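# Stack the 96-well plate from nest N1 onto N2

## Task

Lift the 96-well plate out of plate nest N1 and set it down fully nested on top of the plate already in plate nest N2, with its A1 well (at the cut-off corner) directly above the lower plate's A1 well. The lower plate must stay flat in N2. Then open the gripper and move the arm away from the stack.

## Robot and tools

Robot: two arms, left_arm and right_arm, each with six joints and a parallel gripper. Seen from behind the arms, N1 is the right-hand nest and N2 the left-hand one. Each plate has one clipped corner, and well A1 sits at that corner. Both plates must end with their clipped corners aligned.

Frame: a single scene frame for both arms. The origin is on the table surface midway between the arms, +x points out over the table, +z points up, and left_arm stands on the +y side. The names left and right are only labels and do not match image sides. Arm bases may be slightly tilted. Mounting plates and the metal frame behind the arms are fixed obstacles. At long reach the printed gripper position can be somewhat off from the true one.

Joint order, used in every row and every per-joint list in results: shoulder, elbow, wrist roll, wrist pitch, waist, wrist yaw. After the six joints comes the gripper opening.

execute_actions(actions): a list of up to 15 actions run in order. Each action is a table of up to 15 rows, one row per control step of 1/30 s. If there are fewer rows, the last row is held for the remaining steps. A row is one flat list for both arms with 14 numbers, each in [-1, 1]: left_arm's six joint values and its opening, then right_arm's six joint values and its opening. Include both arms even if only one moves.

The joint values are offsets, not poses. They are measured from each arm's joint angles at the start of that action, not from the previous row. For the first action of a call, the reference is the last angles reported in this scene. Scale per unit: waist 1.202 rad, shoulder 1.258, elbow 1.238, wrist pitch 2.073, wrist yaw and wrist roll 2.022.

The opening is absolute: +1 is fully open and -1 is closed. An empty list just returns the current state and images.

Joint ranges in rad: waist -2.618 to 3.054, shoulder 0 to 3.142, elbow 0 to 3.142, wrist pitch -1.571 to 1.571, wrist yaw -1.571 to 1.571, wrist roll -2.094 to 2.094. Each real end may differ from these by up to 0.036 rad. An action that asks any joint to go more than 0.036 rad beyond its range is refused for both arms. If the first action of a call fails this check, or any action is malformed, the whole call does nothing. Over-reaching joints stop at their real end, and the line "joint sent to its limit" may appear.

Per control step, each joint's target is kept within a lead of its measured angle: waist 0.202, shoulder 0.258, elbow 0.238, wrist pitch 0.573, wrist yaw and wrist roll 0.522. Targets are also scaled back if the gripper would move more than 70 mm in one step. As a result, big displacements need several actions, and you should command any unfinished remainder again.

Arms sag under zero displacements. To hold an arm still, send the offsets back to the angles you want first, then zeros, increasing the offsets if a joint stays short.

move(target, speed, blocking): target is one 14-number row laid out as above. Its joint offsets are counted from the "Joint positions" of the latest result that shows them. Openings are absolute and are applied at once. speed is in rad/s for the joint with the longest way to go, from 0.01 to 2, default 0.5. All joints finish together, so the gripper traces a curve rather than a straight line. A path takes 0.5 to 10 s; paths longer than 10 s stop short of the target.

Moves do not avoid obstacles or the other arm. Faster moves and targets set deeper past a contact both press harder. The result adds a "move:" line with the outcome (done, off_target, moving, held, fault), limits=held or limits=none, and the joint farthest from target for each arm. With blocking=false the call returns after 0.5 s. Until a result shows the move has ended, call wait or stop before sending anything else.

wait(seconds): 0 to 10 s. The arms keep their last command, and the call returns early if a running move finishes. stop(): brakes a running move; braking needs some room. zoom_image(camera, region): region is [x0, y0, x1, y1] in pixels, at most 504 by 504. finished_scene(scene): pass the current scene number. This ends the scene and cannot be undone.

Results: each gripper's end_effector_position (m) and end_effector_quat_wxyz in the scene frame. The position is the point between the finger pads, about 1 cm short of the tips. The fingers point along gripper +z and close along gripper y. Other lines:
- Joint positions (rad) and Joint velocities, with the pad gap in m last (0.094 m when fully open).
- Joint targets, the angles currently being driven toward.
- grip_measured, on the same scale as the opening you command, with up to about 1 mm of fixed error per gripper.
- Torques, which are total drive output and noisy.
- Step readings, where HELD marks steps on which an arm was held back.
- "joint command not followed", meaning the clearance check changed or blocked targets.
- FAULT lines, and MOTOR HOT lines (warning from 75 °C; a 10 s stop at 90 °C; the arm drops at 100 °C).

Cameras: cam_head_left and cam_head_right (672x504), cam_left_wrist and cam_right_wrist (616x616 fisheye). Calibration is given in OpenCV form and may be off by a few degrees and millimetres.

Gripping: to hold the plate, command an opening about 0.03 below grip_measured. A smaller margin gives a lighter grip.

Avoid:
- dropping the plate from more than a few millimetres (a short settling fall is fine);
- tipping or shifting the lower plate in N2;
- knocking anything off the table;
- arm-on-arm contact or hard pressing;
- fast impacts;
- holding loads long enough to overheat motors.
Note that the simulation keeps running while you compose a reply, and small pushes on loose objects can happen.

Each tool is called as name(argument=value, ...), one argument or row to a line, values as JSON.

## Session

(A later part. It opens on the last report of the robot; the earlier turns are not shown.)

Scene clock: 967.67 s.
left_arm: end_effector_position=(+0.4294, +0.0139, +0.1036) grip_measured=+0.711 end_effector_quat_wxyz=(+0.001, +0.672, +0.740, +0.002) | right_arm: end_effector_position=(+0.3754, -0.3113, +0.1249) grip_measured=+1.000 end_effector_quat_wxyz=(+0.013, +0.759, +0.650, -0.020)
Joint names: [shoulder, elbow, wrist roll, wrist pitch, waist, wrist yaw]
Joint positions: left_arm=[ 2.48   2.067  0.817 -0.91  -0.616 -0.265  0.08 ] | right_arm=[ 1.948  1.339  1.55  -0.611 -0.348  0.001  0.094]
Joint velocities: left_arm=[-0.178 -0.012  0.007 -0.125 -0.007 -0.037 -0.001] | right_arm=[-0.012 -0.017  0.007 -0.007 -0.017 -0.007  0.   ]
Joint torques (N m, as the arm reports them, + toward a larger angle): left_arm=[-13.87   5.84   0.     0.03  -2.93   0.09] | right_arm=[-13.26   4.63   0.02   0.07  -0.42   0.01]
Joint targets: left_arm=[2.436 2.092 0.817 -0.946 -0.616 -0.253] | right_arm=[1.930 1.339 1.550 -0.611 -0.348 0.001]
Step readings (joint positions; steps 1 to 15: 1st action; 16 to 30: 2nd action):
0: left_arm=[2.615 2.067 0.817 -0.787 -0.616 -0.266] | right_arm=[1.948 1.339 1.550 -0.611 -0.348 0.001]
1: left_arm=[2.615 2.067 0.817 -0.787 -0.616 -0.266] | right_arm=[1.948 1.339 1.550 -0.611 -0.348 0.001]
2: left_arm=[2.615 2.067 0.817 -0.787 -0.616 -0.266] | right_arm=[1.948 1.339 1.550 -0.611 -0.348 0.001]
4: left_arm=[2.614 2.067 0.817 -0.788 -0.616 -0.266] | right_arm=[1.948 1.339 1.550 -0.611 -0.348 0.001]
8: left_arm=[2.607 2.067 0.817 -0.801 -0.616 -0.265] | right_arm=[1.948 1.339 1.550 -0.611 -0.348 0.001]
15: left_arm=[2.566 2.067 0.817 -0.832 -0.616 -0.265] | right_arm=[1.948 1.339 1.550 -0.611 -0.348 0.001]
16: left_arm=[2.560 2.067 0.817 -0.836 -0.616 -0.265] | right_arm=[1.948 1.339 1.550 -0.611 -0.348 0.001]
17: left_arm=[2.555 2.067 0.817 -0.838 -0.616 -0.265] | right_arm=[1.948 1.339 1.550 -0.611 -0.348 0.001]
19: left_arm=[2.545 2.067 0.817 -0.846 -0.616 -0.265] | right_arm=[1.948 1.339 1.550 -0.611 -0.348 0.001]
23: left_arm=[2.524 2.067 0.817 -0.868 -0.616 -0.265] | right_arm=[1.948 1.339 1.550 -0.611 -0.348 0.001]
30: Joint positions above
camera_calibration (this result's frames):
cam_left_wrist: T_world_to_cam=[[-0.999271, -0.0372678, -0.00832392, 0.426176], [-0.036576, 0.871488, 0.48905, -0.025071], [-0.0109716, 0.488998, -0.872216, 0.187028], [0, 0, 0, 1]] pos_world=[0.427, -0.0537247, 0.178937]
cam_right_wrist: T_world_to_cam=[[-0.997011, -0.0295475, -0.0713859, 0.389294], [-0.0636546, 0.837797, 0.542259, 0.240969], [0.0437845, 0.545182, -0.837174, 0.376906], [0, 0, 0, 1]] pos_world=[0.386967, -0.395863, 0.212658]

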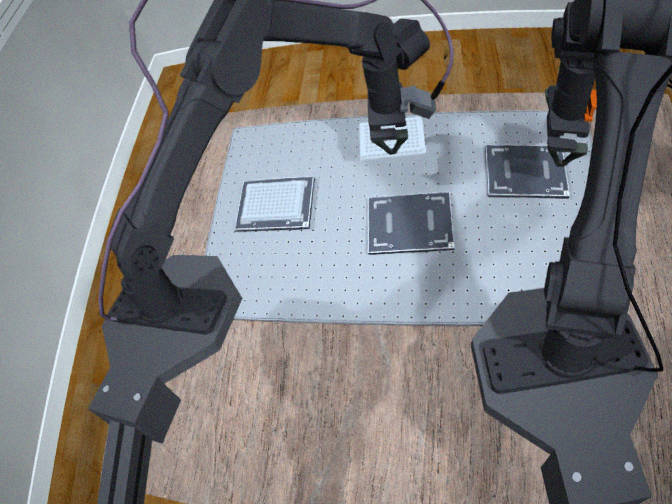

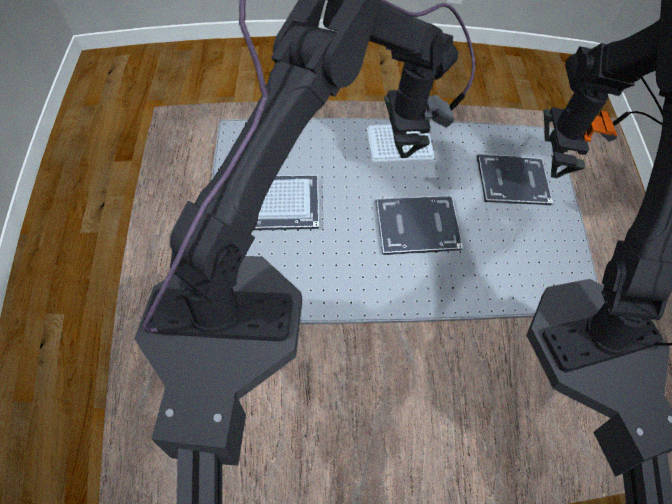

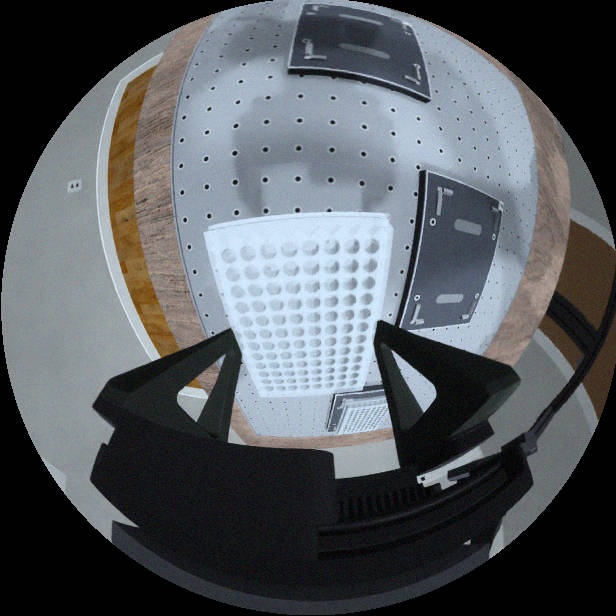

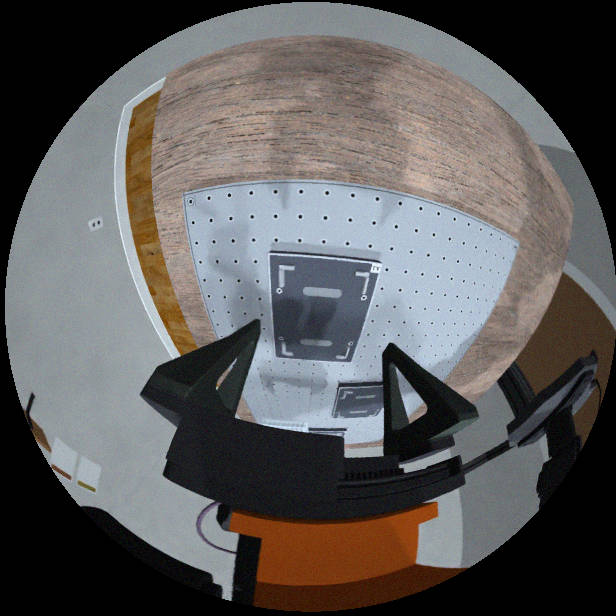

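move(
  target=[-0.523,-1.0,0.271,0.3377,0.4068,0.0757,0.68, -0.015,0,0,0,0,0,1],
  speed=0.45,
)

Scene clock: 1008.57 s.
left_arm: end_effector_position=(+0.3325, +0.2672, +0.0869) grip_measured=+0.711 end_effector_quat_wxyz=(+0.003, +0.697, +0.717, +0.006) | right_arm: end_effector_position=(+0.3754, -0.3113, +0.1249) grip_measured=+1.000 end_effector_quat_wxyz=(+0.013, +0.759, +0.650, -0.020)
Joint names: [shoulder, elbow, wrist roll, wrist pitch, waist, wrist yaw]
Joint positions: left_arm=[ 1.848  0.843  1.357 -0.216 -0.131 -0.126  0.08 ] | right_arm=[ 1.948  1.339  1.55  -0.611 -0.348  0.001  0.094]
Joint velocities: left_arm=[ 0.007 -0.007 -0.037  0.037  0.007  0.007 -0.   ] | right_arm=[-0.007  0.017 -0.007 -0.066 -0.007 -0.007  0.   ]
Joint torques (N m, as the arm reports them, + toward a larger angle): left_arm=[-8.94  1.18  0.05  0.17 -0.57  0.12] | right_arm=[-13.23   4.63   0.02   0.07  -0.43   0.  ]
Joint targets: left_arm=[1.821 0.829 1.365 -0.210 -0.127 -0.112] | right_arm=[1.930 1.339 1.550 -0.611 -0.348 0.001]
move: off_target (left_arm); limits=none; left_arm: farthest joint: the shoulder, 0.026 radians from its target (0.637 radians at the start); right_arm: farthest joint: the shoulder, 0.019 radians from its target (0.019 radians at the start)
camera_calibration (this result's frames):
cam_left_wrist: T_world_to_cam=[[-0.999424, 0.029017, -0.0175812, 0.321727], [0.0166075, 0.870277, 0.492283, -0.258848], [0.0295851, 0.491707, -0.870258, 0.0332034], [0, 0, 0, 1]] pos_world=[0.324858, 0.199608, 0.161978]
cam_right_wrist: T_world_to_cam=[[-0.997011, -0.0295475, -0.0713859, 0.389294], [-0.0636546, 0.837797, 0.542259, 0.240969], [0.0437845, 0.545182, -0.837174, 0.376906], [0, 0, 0, 1]] pos_world=[0.386967, -0.395863, 0.212658]

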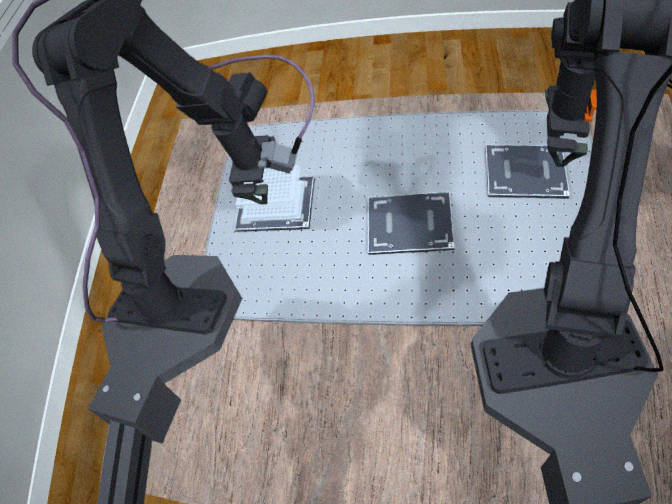

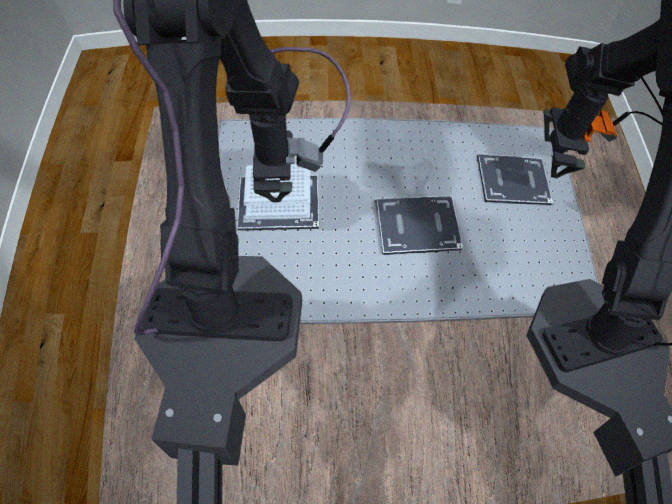

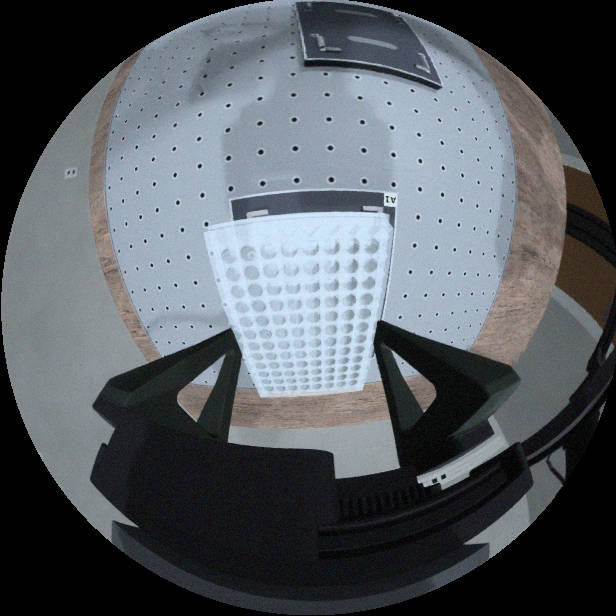

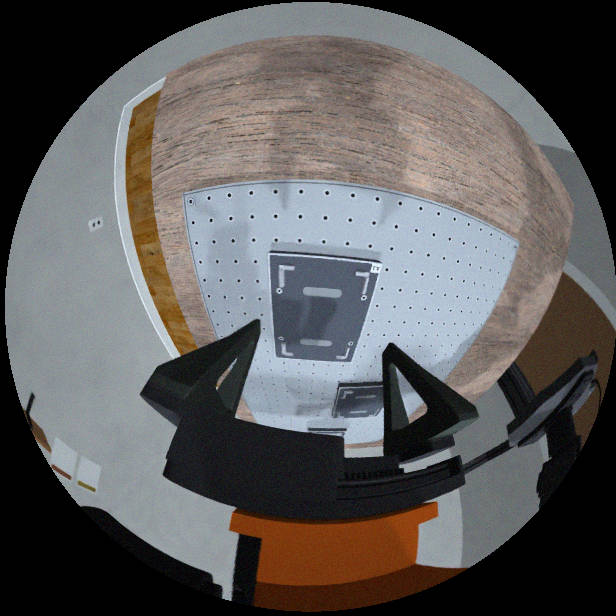

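move(
  target=[0.0413,-0.0279,0.004,0.0241,0.002,0.006,0.68, -0.015,0,0,0,0,0,1],
  speed=0.08,
)

Scene clock: 1025.00 s.
left_arm: end_effector_position=(+0.3223, +0.2673, +0.0729) grip_measured=+0.711 end_effector_quat_wxyz=(-0.006, +0.698, +0.716, +0.001) | right_arm: end_effector_position=(+0.3754, -0.3113, +0.1249) grip_measured=+1.000 end_effector_quat_wxyz=(+0.013, +0.759, +0.650, -0.020)
Joint names: [shoulder, elbow, wrist roll, wrist pitch, waist, wrist yaw]
Joint positions: left_arm=[ 1.894  0.825  1.357 -0.172 -0.131 -0.126  0.08 ] | right_arm=[ 1.948  1.339  1.55  -0.611 -0.348  0.001  0.094]
Joint velocities: left_arm=[-0.002 -0.032 -0.037  0.037  0.007 -0.037  0.   ] | right_arm=[-0.002 -0.007  0.022 -0.022 -0.022  0.007  0.   ]
Joint torques (N m, as the arm reports them, + toward a larger angle): left_arm=[-6.68  0.73  0.06  0.18 -0.66  0.11] | right_arm=[-13.25   4.63   0.01   0.07  -0.42   0.01]
Joint targets: left_arm=[1.900 0.809 1.365 -0.166 -0.129 -0.114] | right_arm=[1.930 1.339 1.550 -0.611 -0.348 0.001]
move: done; limits=none; left_arm: farthest joint: the elbow, 0.017 radians from its target (0.035 radians at the start); right_arm: farthest joint: the shoulder, 0.019 radians from its target (0.019 radians at the start)
camera_calibration (this result's frames):
cam_left_wrist: T_world_to_cam=[[-0.999489, 0.0318691, 0.00262817, 0.309155], [0.0289895, 0.868346, 0.495112, -0.25559], [0.0134966, 0.494935, -0.868825, 0.0253674], [0, 0, 0, 1]] pos_world=[0.316064, 0.199533, 0.147773]
cam_right_wrist: T_world_to_cam=[[-0.997011, -0.0295475, -0.0713859, 0.389294], [-0.0636546, 0.837797, 0.542259, 0.240969], [0.0437845, 0.545182, -0.837174, 0.376906], [0, 0, 0, 1]] pos_world=[0.386967, -0.395863, 0.212658]

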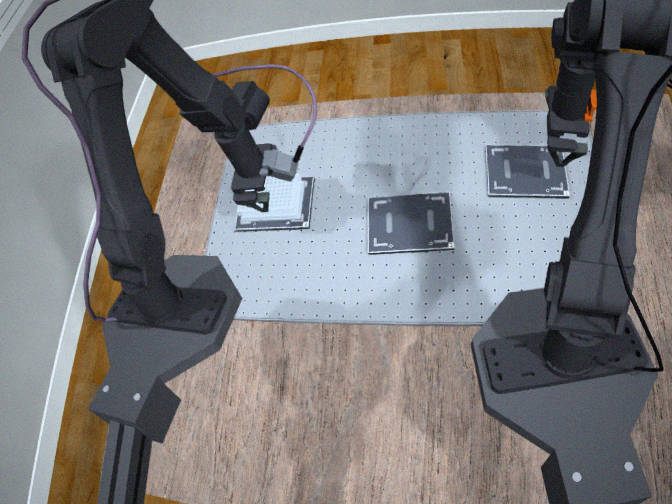

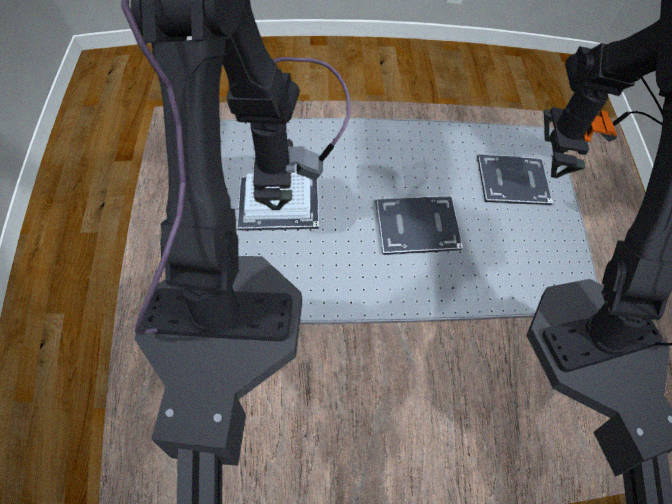

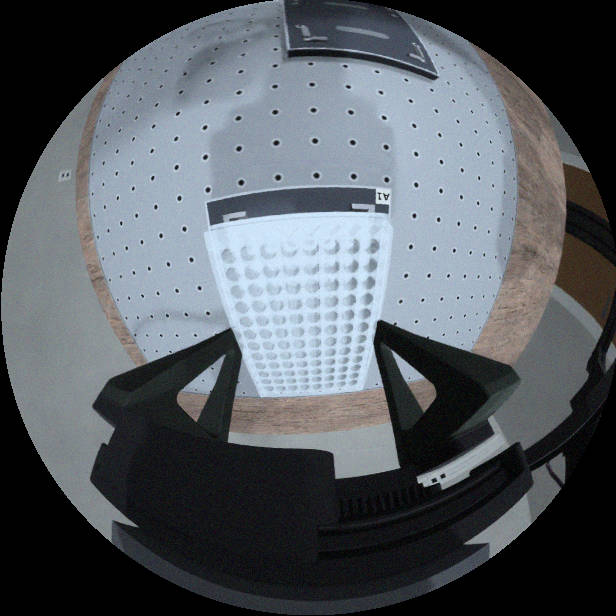

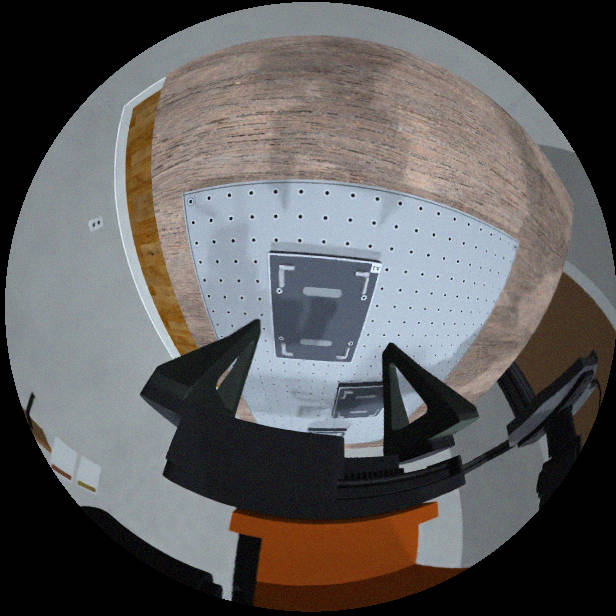

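zoom_image(
  camera="cam_left_wrist",
  region=[190, 170, 410, 290],
)

zoom_image(
  camera="cam_head_right",
  region=[220, 150, 340, 250],
)

zoom_image(
  camera="cam_head_left",
  region=[215, 150, 335, 250],
)

Region (190, 170, 410, 290) of cam_left_wrist's 616x616 image, scaled by 2.291, with more detail than that image has; it fills the top 275 rows of this view, and the rest is white.

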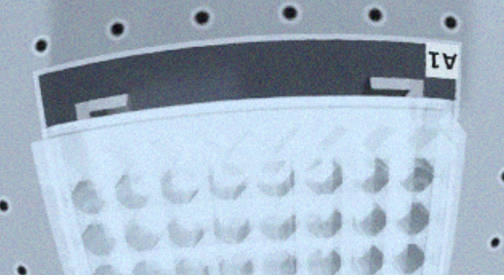

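Region (220, 150, 340, 250) of cam_head_right's 672x504 image, scaled by 4.200, with more detail than that image has.

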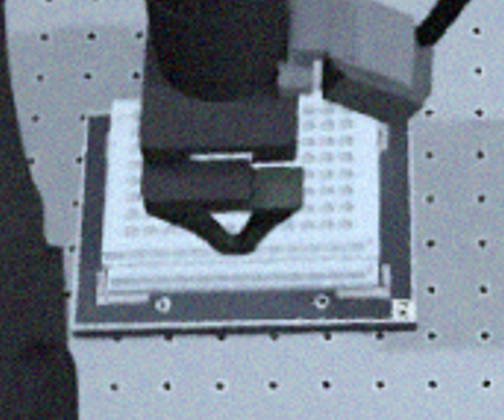

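Region (215, 150, 335, 250) of cam_head_left's 672x504 image, scaled by 4.200, with more detail than that image has.

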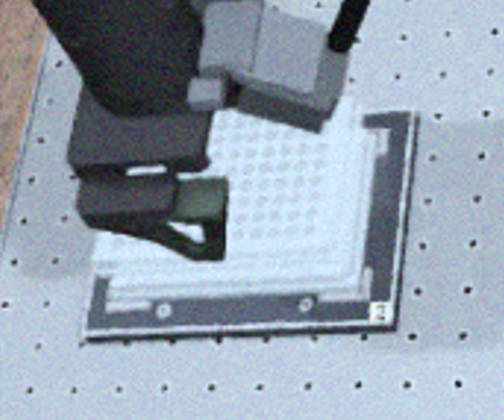

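zoom_image(
  camera="cam_left_wrist",
  region=[195, 185, 275, 265],
)

zoom_image(
  camera="cam_left_wrist",
  region=[330, 175, 410, 255],
)

Region (195, 185, 275, 265) of cam_left_wrist's 616x616 image, scaled by 6.300, with more detail than that image has.

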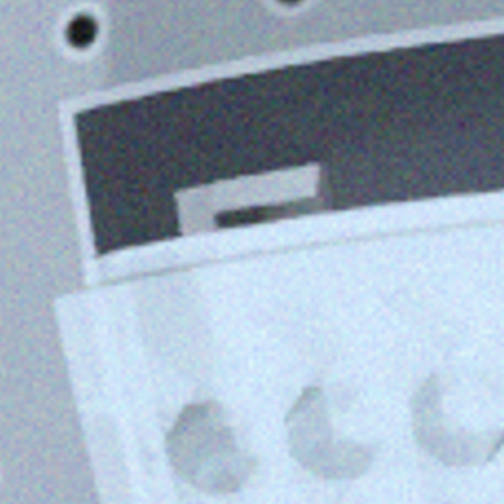

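Region (330, 175, 410, 255) of cam_left_wrist's 616x616 image, scaled by 6.300, with more detail than that image has.

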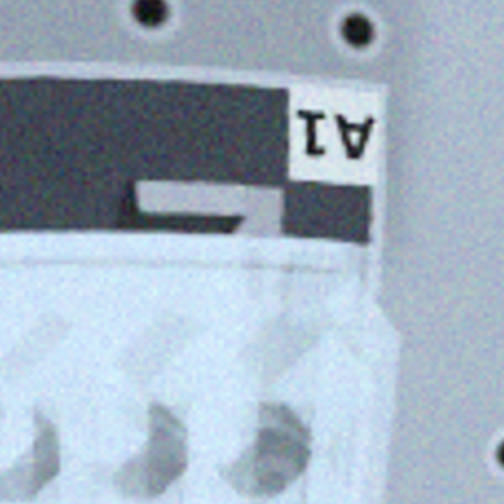

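move(
  target=[0.021,-0.013,0.004,0.0145,0.001,0.0095,0.68, -0.015,0,0,0,0,0,1],
  speed=0.04,
)

Scene clock: 1094.20 s.
left_arm: end_effector_position=(+0.3229, +0.2658, +0.0680) grip_measured=+0.711 end_effector_quat_wxyz=(-0.002, +0.698, +0.717, -0.000) | right_arm: end_effector_position=(+0.3754, -0.3113, +0.1249) grip_measured=+1.000 end_effector_quat_wxyz=(+0.013, +0.759, +0.650, -0.020)
Joint names: [shoulder, elbow, wrist roll, wrist pitch, waist, wrist yaw]
Joint positions: left_arm=[ 1.913  0.825  1.358 -0.148 -0.131 -0.121  0.08 ] | right_arm=[ 1.948  1.339  1.55  -0.611 -0.348  0.001  0.094]
Joint velocities: left_arm=[ 0.012  0.002  0.037  0.007 -0.017  0.007 -0.001] | right_arm=[ 0.007  0.007 -0.007  0.066 -0.027 -0.037  0.   ]
Joint torques (N m, as the arm reports them, + toward a larger angle): left_arm=[-6.59  0.68  0.06  0.21 -0.74  0.11] | right_arm=[-13.26   4.63   0.01   0.06  -0.4    0.01]
Joint targets: left_arm=[1.921 0.809 1.365 -0.142 -0.130 -0.107] | right_arm=[1.930 1.339 1.550 -0.611 -0.348 0.001]
move: done; limits=none; left_arm: farthest joint: the elbow, 0.017 radians from its target (0.017 radians at the start); right_arm: farthest joint: the shoulder, 0.019 radians from its target (0.019 radians at the start)
camera_calibration (this result's frames):
cam_left_wrist: T_world_to_cam=[[-0.999499, 0.0315879, -0.00184442, 0.310145], [0.0266299, 0.871238, 0.490138, -0.251486], [0.0170894, 0.489844, -0.871643, 0.0223102], [0, 0, 0, 1]] pos_world=[0.316306, 0.198378, 0.143281]
cam_right_wrist: T_world_to_cam=[[-0.997011, -0.0295475, -0.0713859, 0.389294], [-0.0636546, 0.837797, 0.542259, 0.240969], [0.0437845, 0.545182, -0.837174, 0.376906], [0, 0, 0, 1]] pos_world=[0.386967, -0.395863, 0.212658]

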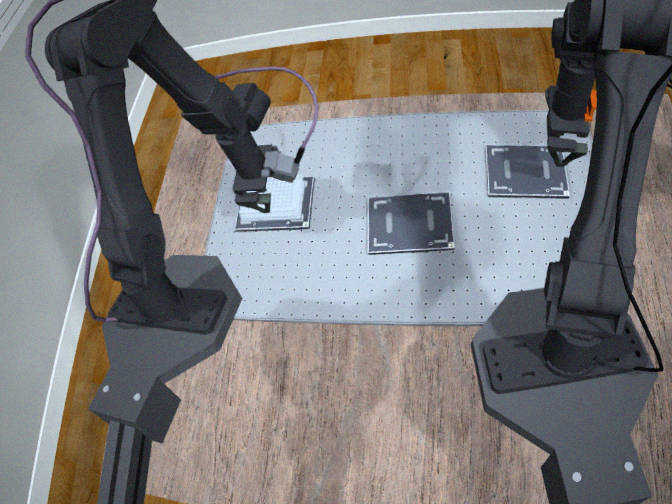

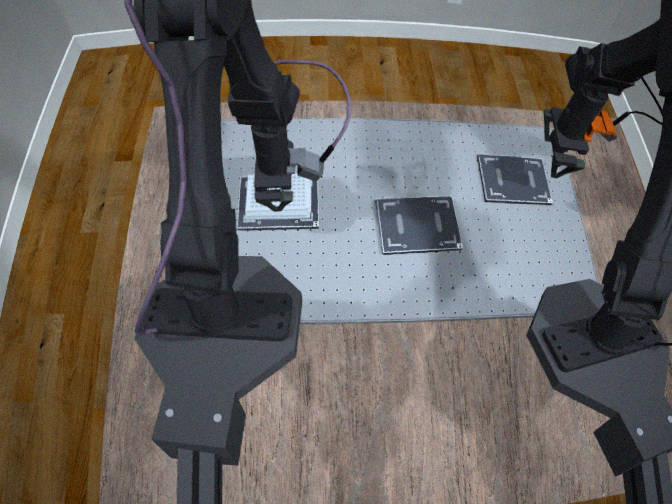

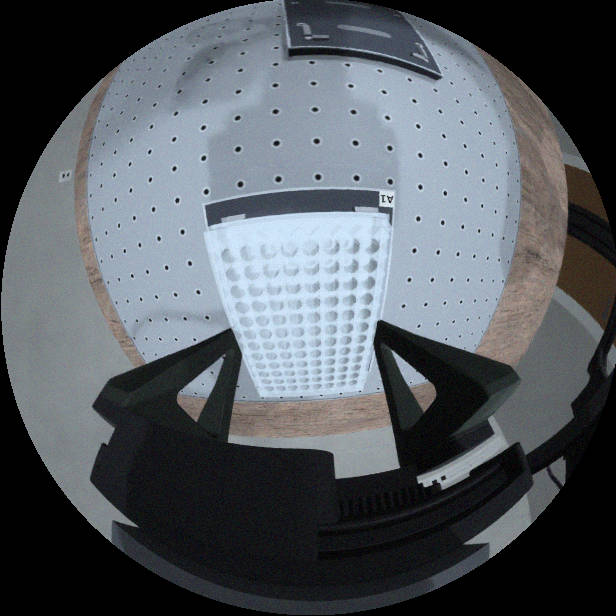

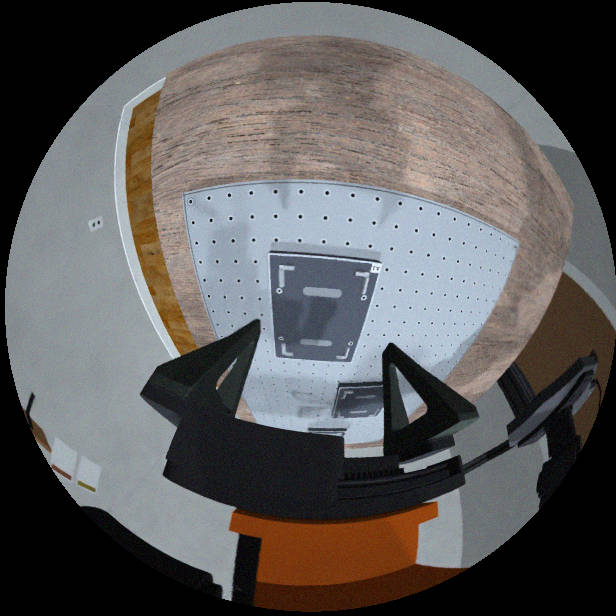

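zoom_image(
  camera="cam_left_wrist",
  region=[195, 185, 275, 265],
)

zoom_image(
  camera="cam_left_wrist",
  region=[330, 175, 410, 255],
)

Region (195, 185, 275, 265) of cam_left_wrist's 616x616 image, scaled by 6.300, with more detail than that image has.

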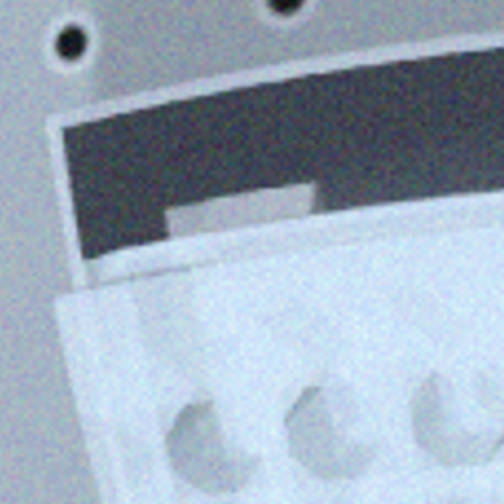

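Region (330, 175, 410, 255) of cam_left_wrist's 616x616 image, scaled by 6.300, with more detail than that image has.

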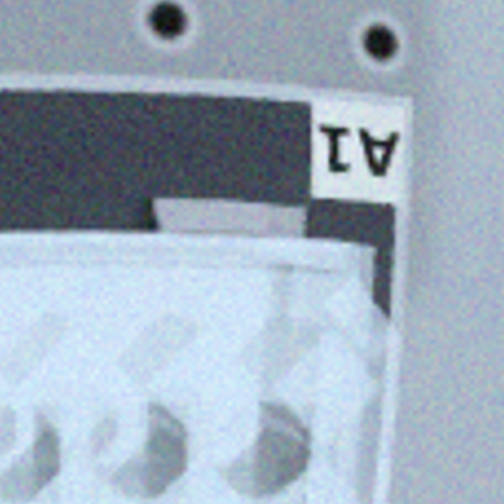

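move(
  target=[0.0143,-0.013,0.004,0.0079,0.001,0.006,0.68, -0.015,0,0,0,0,0,1],
  speed=0.02,
)

Scene clock: 1160.57 s.
left_arm: end_effector_position=(+0.3223, +0.2655, +0.0651) grip_measured=+0.711 end_effector_quat_wxyz=(-0.003, +0.698, +0.716, -0.000) | right_arm: end_effector_position=(+0.3754, -0.3113, +0.1249) grip_measured=+1.000 end_effector_quat_wxyz=(+0.013, +0.759, +0.650, -0.020)
Joint names: [shoulder, elbow, wrist roll, wrist pitch, waist, wrist yaw]
Joint positions: left_arm=[ 1.924  0.825  1.358 -0.138 -0.131 -0.121  0.08 ] | right_arm=[ 1.948  1.339  1.55  -0.611 -0.348  0.001  0.094]
Joint velocities: left_arm=[-0.007 -0.017 -0.095 -0.037 -0.012  0.007  0.   ] | right_arm=[-0.017 -0.002  0.051  0.007 -0.012  0.037  0.   ]
Joint torques (N m, as the arm reports them, + toward a larger angle): left_arm=[-6.67  0.63  0.06  0.19 -0.76  0.12] | right_arm=[-13.26   4.61   0.01   0.06  -0.39   0.  ]
Joint targets: left_arm=[1.931 0.809 1.366 -0.132 -0.130 -0.109] | right_arm=[1.930 1.339 1.550 -0.611 -0.348 0.001]
move: done; limits=none; left_arm: farthest joint: the elbow, 0.017 radians from its target (0.017 radians at the start); right_arm: farthest joint: the shoulder, 0.019 radians from its target (0.019 radians at the start)
camera_calibration (this result's frames):
cam_left_wrist: T_world_to_cam=[[-0.999485, 0.0320598, -0.00109469, 0.309393], [0.0274066, 0.871157, 0.490239, -0.250094], [0.0166706, 0.489957, -0.871587, 0.0200437], [0, 0, 0, 1]] pos_world=[0.315754, 0.198131, 0.140414]
cam_right_wrist: T_world_to_cam=[[-0.997011, -0.0295475, -0.0713859, 0.389294], [-0.0636546, 0.837797, 0.542259, 0.240969], [0.0437845, 0.545182, -0.837174, 0.376906], [0, 0, 0, 1]] pos_world=[0.386967, -0.395863, 0.212658]

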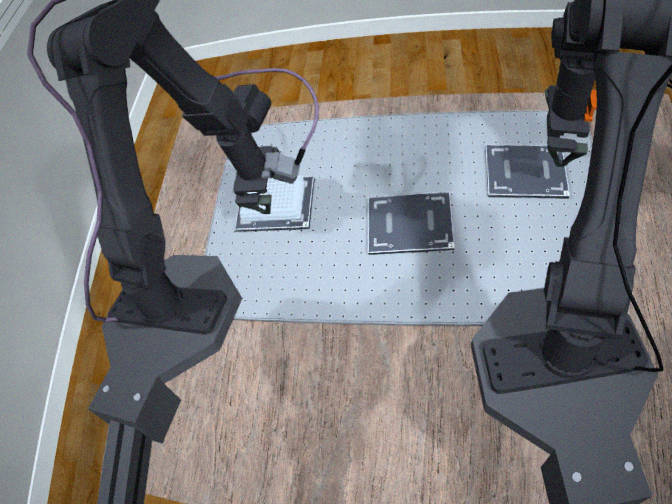

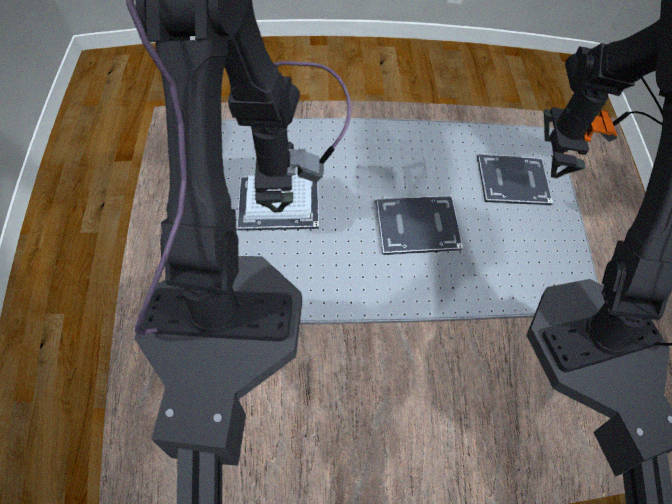

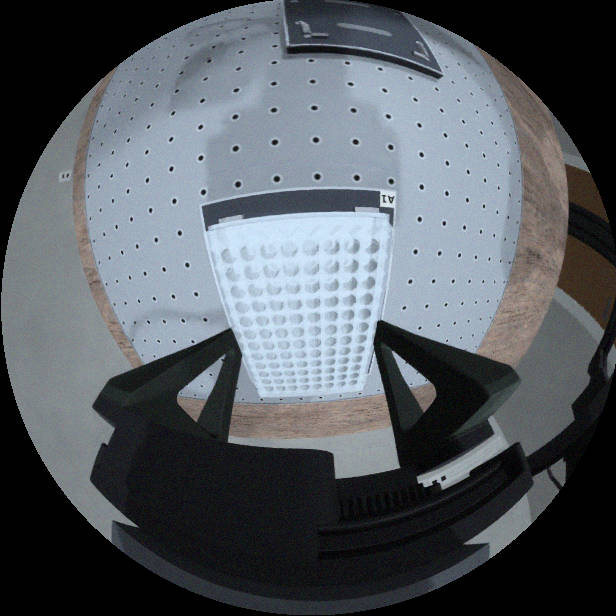

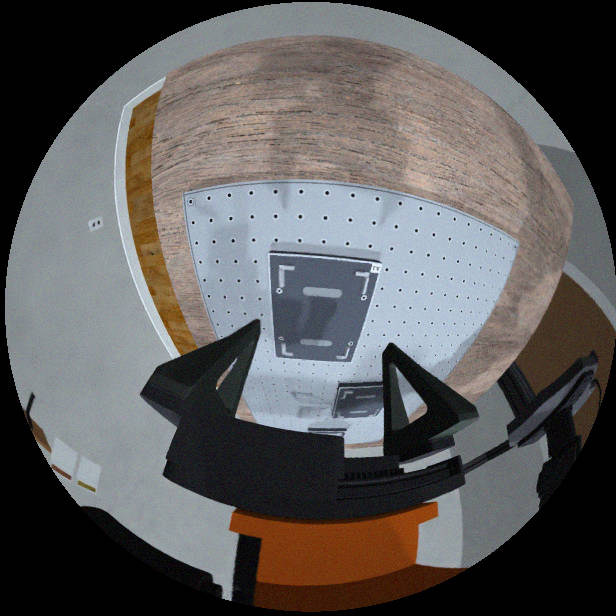

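zoom_image(
  camera="cam_left_wrist",
  region=[195, 185, 275, 265],
)

zoom_image(
  camera="cam_left_wrist",
  region=[330, 175, 410, 255],
)

zoom_image(
  camera="cam_head_right",
  region=[230, 170, 330, 240],
)

Region (195, 185, 275, 265) of cam_left_wrist's 616x616 image, scaled by 6.300, with more detail than that image has.

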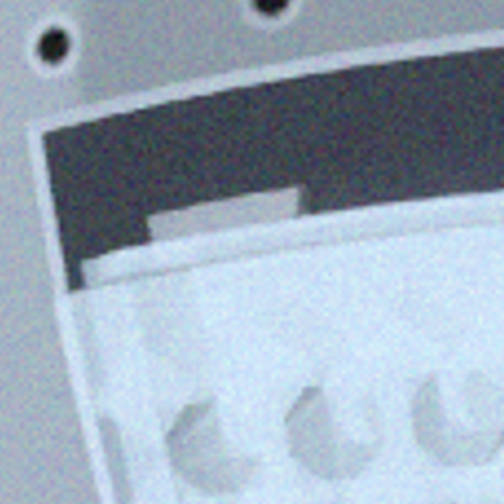

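Region (330, 175, 410, 255) of cam_left_wrist's 616x616 image, scaled by 6.300, with more detail than that image has.

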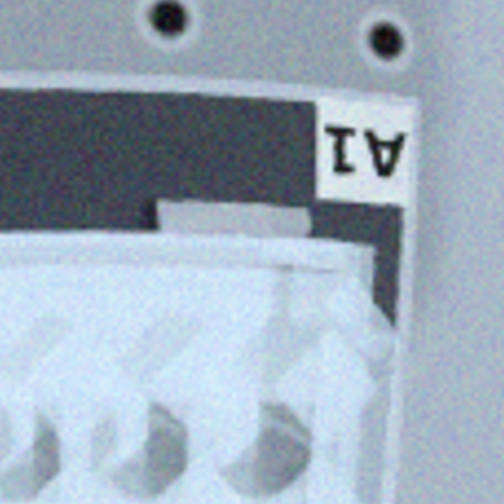

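Region (230, 170, 330, 240) of cam_head_right's 672x504 image, scaled by 5.040, with more detail than that image has; it fills the top 353 rows of this view, and the rest is white.

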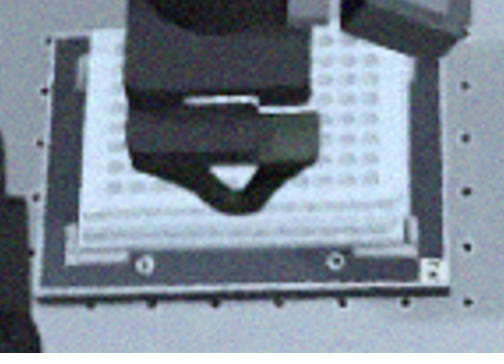

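execute_actions(
  actions=[
    [[0.003,-0.013,0.004,0.003,0,0.004,0.68, -0.015,0,0,0,0,0,1],[0.003,-0.013,0.004,0.0033,0,0.002,0.68, -0.015,0,0,0,0,0,1],[0.003,-0.013,0.004,0.0036,0,0.0,0.68, -0.015,0,0,0,0,0,1],[0.003,-0.013,0.004,0.0039,0,-0.001,0.68, -0.015,0,0,0,0,0,1],[0.003,-0.013,0.004,0.0042,0,-0.0015,0.68, -0.015,0,0,0,0,0,1],[0.003,-0.013,0.004,0.0045,0,-0.002,0.68, -0.015,0,0,0,0,0,1],[0.003,-0.013,0.004,0.0045,0,-0.0025,0.68, -0.015,0,0,0,0,0,1],[0.003,-0.013,0.004,0.0045,0,-0.003,0.68, -0.015,0,0,0,0,0,1],[0.003,-0.013,0.004,0.0045,0,-0.003,0.68, -0.015,0,0,0,0,0,1],[0.003,-0.013,0.004,0.0045,0,-0.003,0.68, -0.015,0,0,0,0,0,1]],
  ],
)

Scene clock: 1192.77 s.
left_arm: end_effector_position=(+0.3233, +0.2662, +0.0651) grip_measured=+0.711 end_effector_quat_wxyz=(-0.002, +0.698, +0.716, +0.003) | right_arm: end_effector_position=(+0.3754, -0.3113, +0.1249) grip_measured=+1.000 end_effector_quat_wxyz=(+0.013, +0.759, +0.650, -0.020)
Joint names: [shoulder, elbow, wrist roll, wrist pitch, waist, wrist yaw]
Joint positions: left_arm=[ 1.924  0.825  1.358 -0.135 -0.131 -0.126  0.08 ] | right_arm=[ 1.948  1.339  1.55  -0.611 -0.348  0.001  0.094]
Joint velocities: left_arm=[-0.002  0.007  0.066  0.022 -0.002 -0.051  0.   ] | right_arm=[-0.002 -0.002  0.022 -0.007  0.017  0.022  0.   ]
Joint torques (N m, as the arm reports them, + toward a larger angle): left_arm=[-6.87  0.63  0.06  0.18 -0.84  0.02] | right_arm=[-13.25   4.62   0.02   0.07  -0.44   0.  ]
Joint targets: left_arm=[1.928 0.809 1.366 -0.128 -0.131 -0.127] | right_arm=[1.930 1.339 1.550 -0.611 -0.348 0.001]
Step readings (joint positions):
0: left_arm=[1.924 0.825 1.358 -0.138 -0.131 -0.121] | right_arm=[1.948 1.339 1.550 -0.611 -0.348 0.001]
1: left_arm=[1.924 0.825 1.358 -0.138 -0.131 -0.121] | right_arm=[1.948 1.339 1.550 -0.611 -0.348 0.001]
2: left_arm=[1.924 0.825 1.358 -0.138 -0.131 -0.121] | right_arm=[1.948 1.339 1.550 -0.611 -0.348 0.001]
4: left_arm=[1.924 0.825 1.358 -0.137 -0.131 -0.121] | right_arm=[1.948 1.339 1.550 -0.611 -0.348 0.001]
8: left_arm=[1.924 0.825 1.358 -0.136 -0.131 -0.124] | right_arm=[1.948 1.339 1.550 -0.611 -0.348 0.001]
15: Joint positions above
camera_calibration (this result's frames):
cam_left_wrist: T_world_to_cam=[[-0.999472, 0.0320611, -0.00522295, 0.310632], [0.0252963, 0.869069, 0.494043, -0.249751], [0.0203787, 0.49365, -0.869422, 0.0173564], [0, 0, 0, 1]] pos_world=[0.316432, 0.198524, 0.1401]
cam_right_wrist: T_world_to_cam=[[-0.997011, -0.0295475, -0.0713859, 0.389294], [-0.0636546, 0.837797, 0.542259, 0.240969], [0.0437845, 0.545182, -0.837174, 0.376906], [0, 0, 0, 1]] pos_world=[0.386967, -0.395863, 0.212658]

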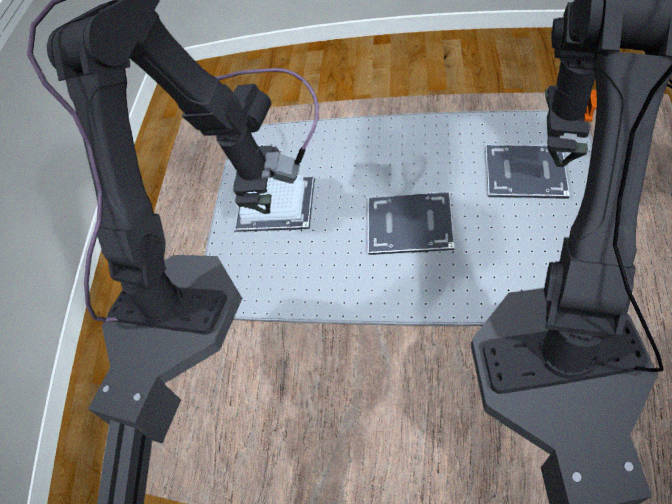

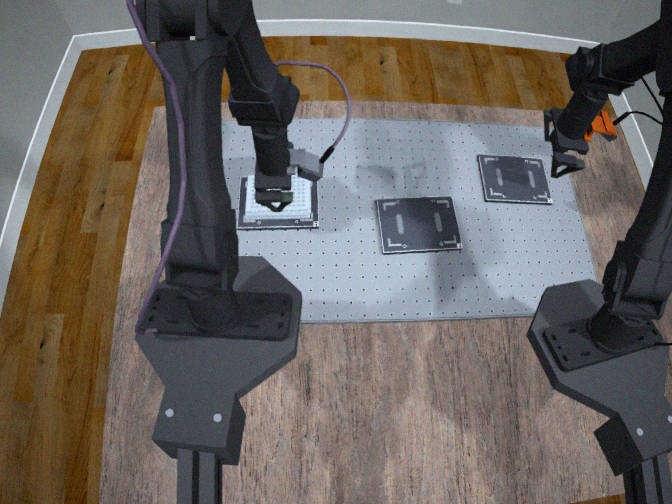

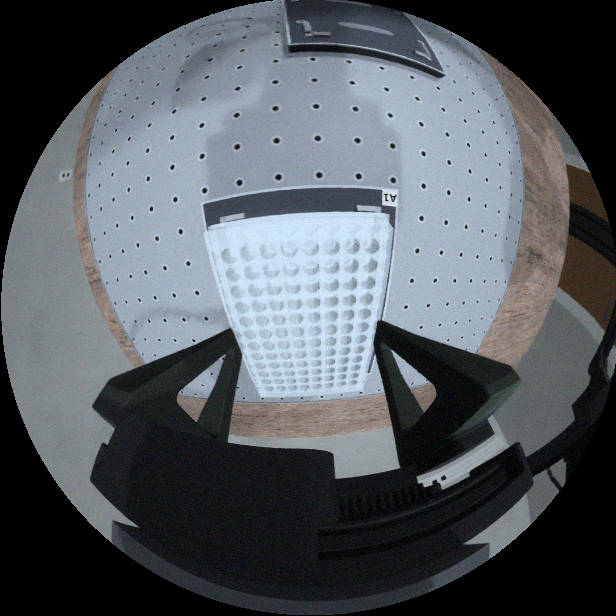

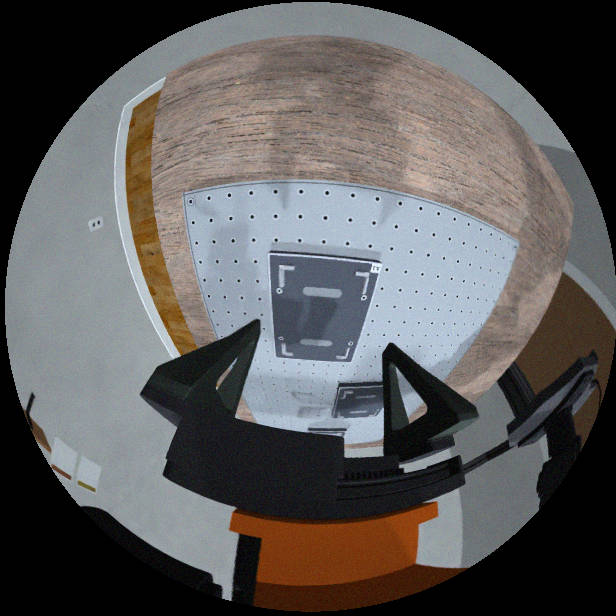

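move(
  target=[0.0148,-0.013,0.004,0.0087,0,-0.0005,0.68, -0.015,0,0,0,0,0,1],
  speed=0.02,
)

Scene clock: 1197.30 s.
left_arm: end_effector_position=(+0.3228, +0.2662, +0.0622) grip_measured=+0.711 end_effector_quat_wxyz=(-0.003, +0.698, +0.716, +0.003) | right_arm: end_effector_position=(+0.3754, -0.3113, +0.1249) grip_measured=+1.000 end_effector_quat_wxyz=(+0.013, +0.759, +0.650, -0.020)
Joint names: [shoulder, elbow, wrist roll, wrist pitch, waist, wrist yaw]
Joint positions: left_arm=[ 1.936  0.825  1.359 -0.123 -0.131 -0.127  0.08 ] | right_arm=[ 1.948  1.339  1.55  -0.611 -0.348  0.001  0.094]
Joint velocities: left_arm=[-0.007 -0.002  0.066 -0.037  0.007 -0.022 -0.001] | right_arm=[ 0.002  0.007 -0.051  0.081  0.017  0.022  0.   ]
Joint torques (N m, as the arm reports them, + toward a larger angle): left_arm=[-6.67  0.58  0.06  0.2  -0.76  0.  ] | right_arm=[-13.26   4.62   0.01   0.07  -0.43   0.  ]
Joint targets: left_arm=[1.943 0.809 1.367 -0.116 -0.131 -0.127] | right_arm=[1.930 1.339 1.550 -0.611 -0.348 0.001]
move: done; limits=none; left_arm: farthest joint: the elbow, 0.017 radians from its target (0.017 radians at the start); right_arm: farthest joint: the shoulder, 0.019 radians from its target (0.019 radians at the start)
camera_calibration (this result's frames):
cam_left_wrist: T_world_to_cam=[[-0.999447, 0.0328764, -0.00501756, 0.309889], [0.0260821, 0.868458, 0.495077, -0.248382], [0.0206339, 0.494672, -0.868835, 0.0144346], [0, 0, 0, 1]] pos_world=[0.315898, 0.198381, 0.137064]
cam_right_wrist: T_world_to_cam=[[-0.997011, -0.0295475, -0.0713859, 0.389294], [-0.0636546, 0.837797, 0.542259, 0.240969], [0.0437845, 0.545182, -0.837174, 0.376906], [0, 0, 0, 1]] pos_world=[0.386967, -0.395863, 0.212658]

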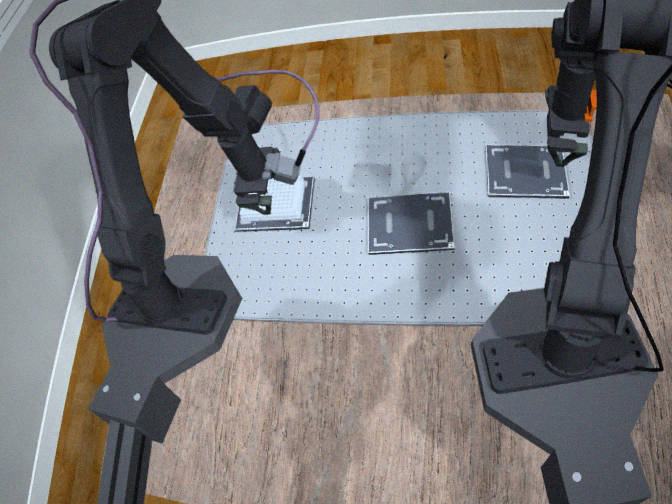

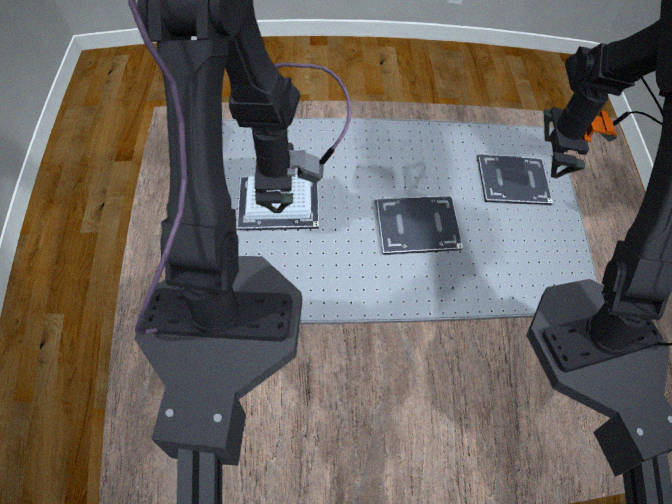

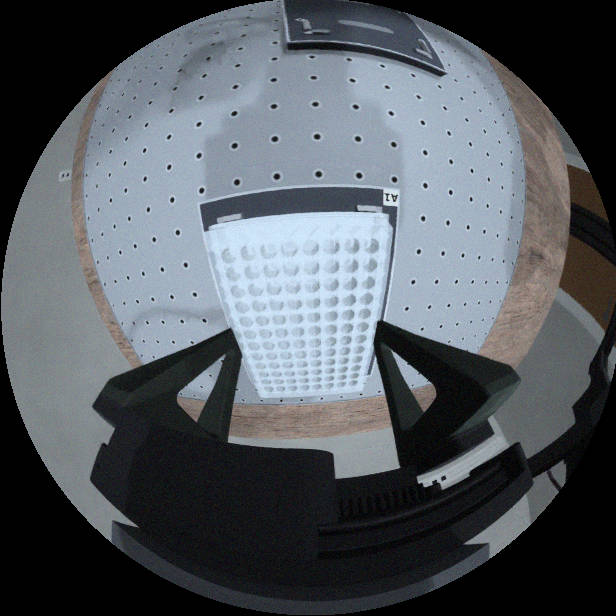

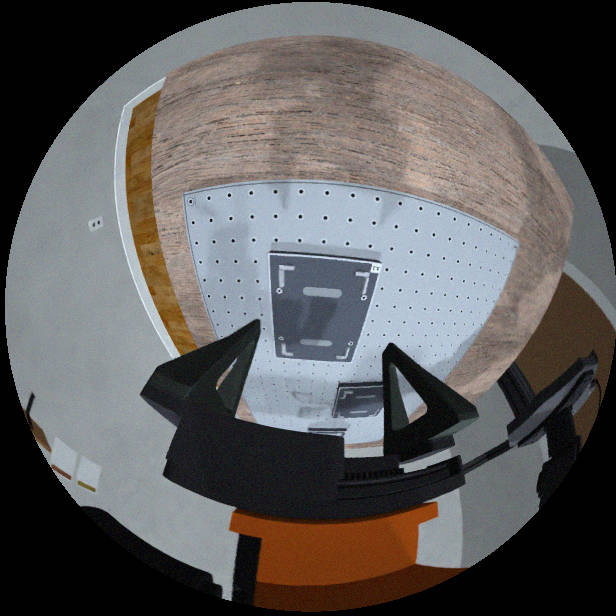

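zoom_image(
  camera="cam_left_wrist",
  region=[195, 185, 275, 265],
)

zoom_image(
  camera="cam_left_wrist",
  region=[330, 175, 410, 255],
)

Region (195, 185, 275, 265) of cam_left_wrist's 616x616 image, scaled by 6.300, with more detail than that image has.

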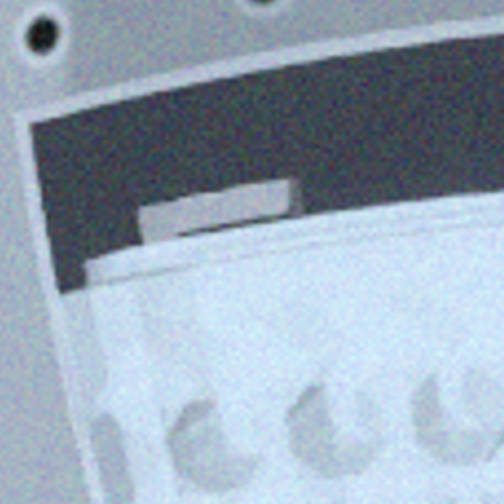

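Region (330, 175, 410, 255) of cam_left_wrist's 616x616 image, scaled by 6.300, with more detail than that image has.

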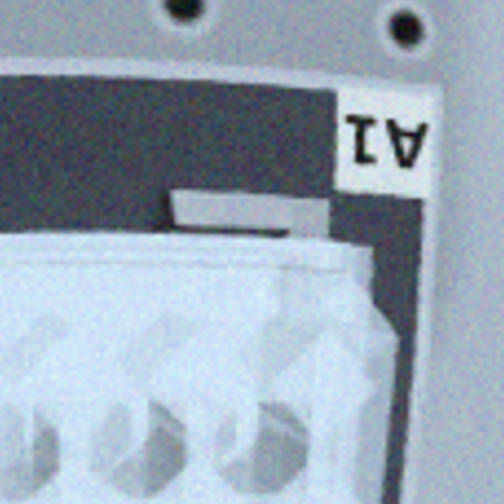

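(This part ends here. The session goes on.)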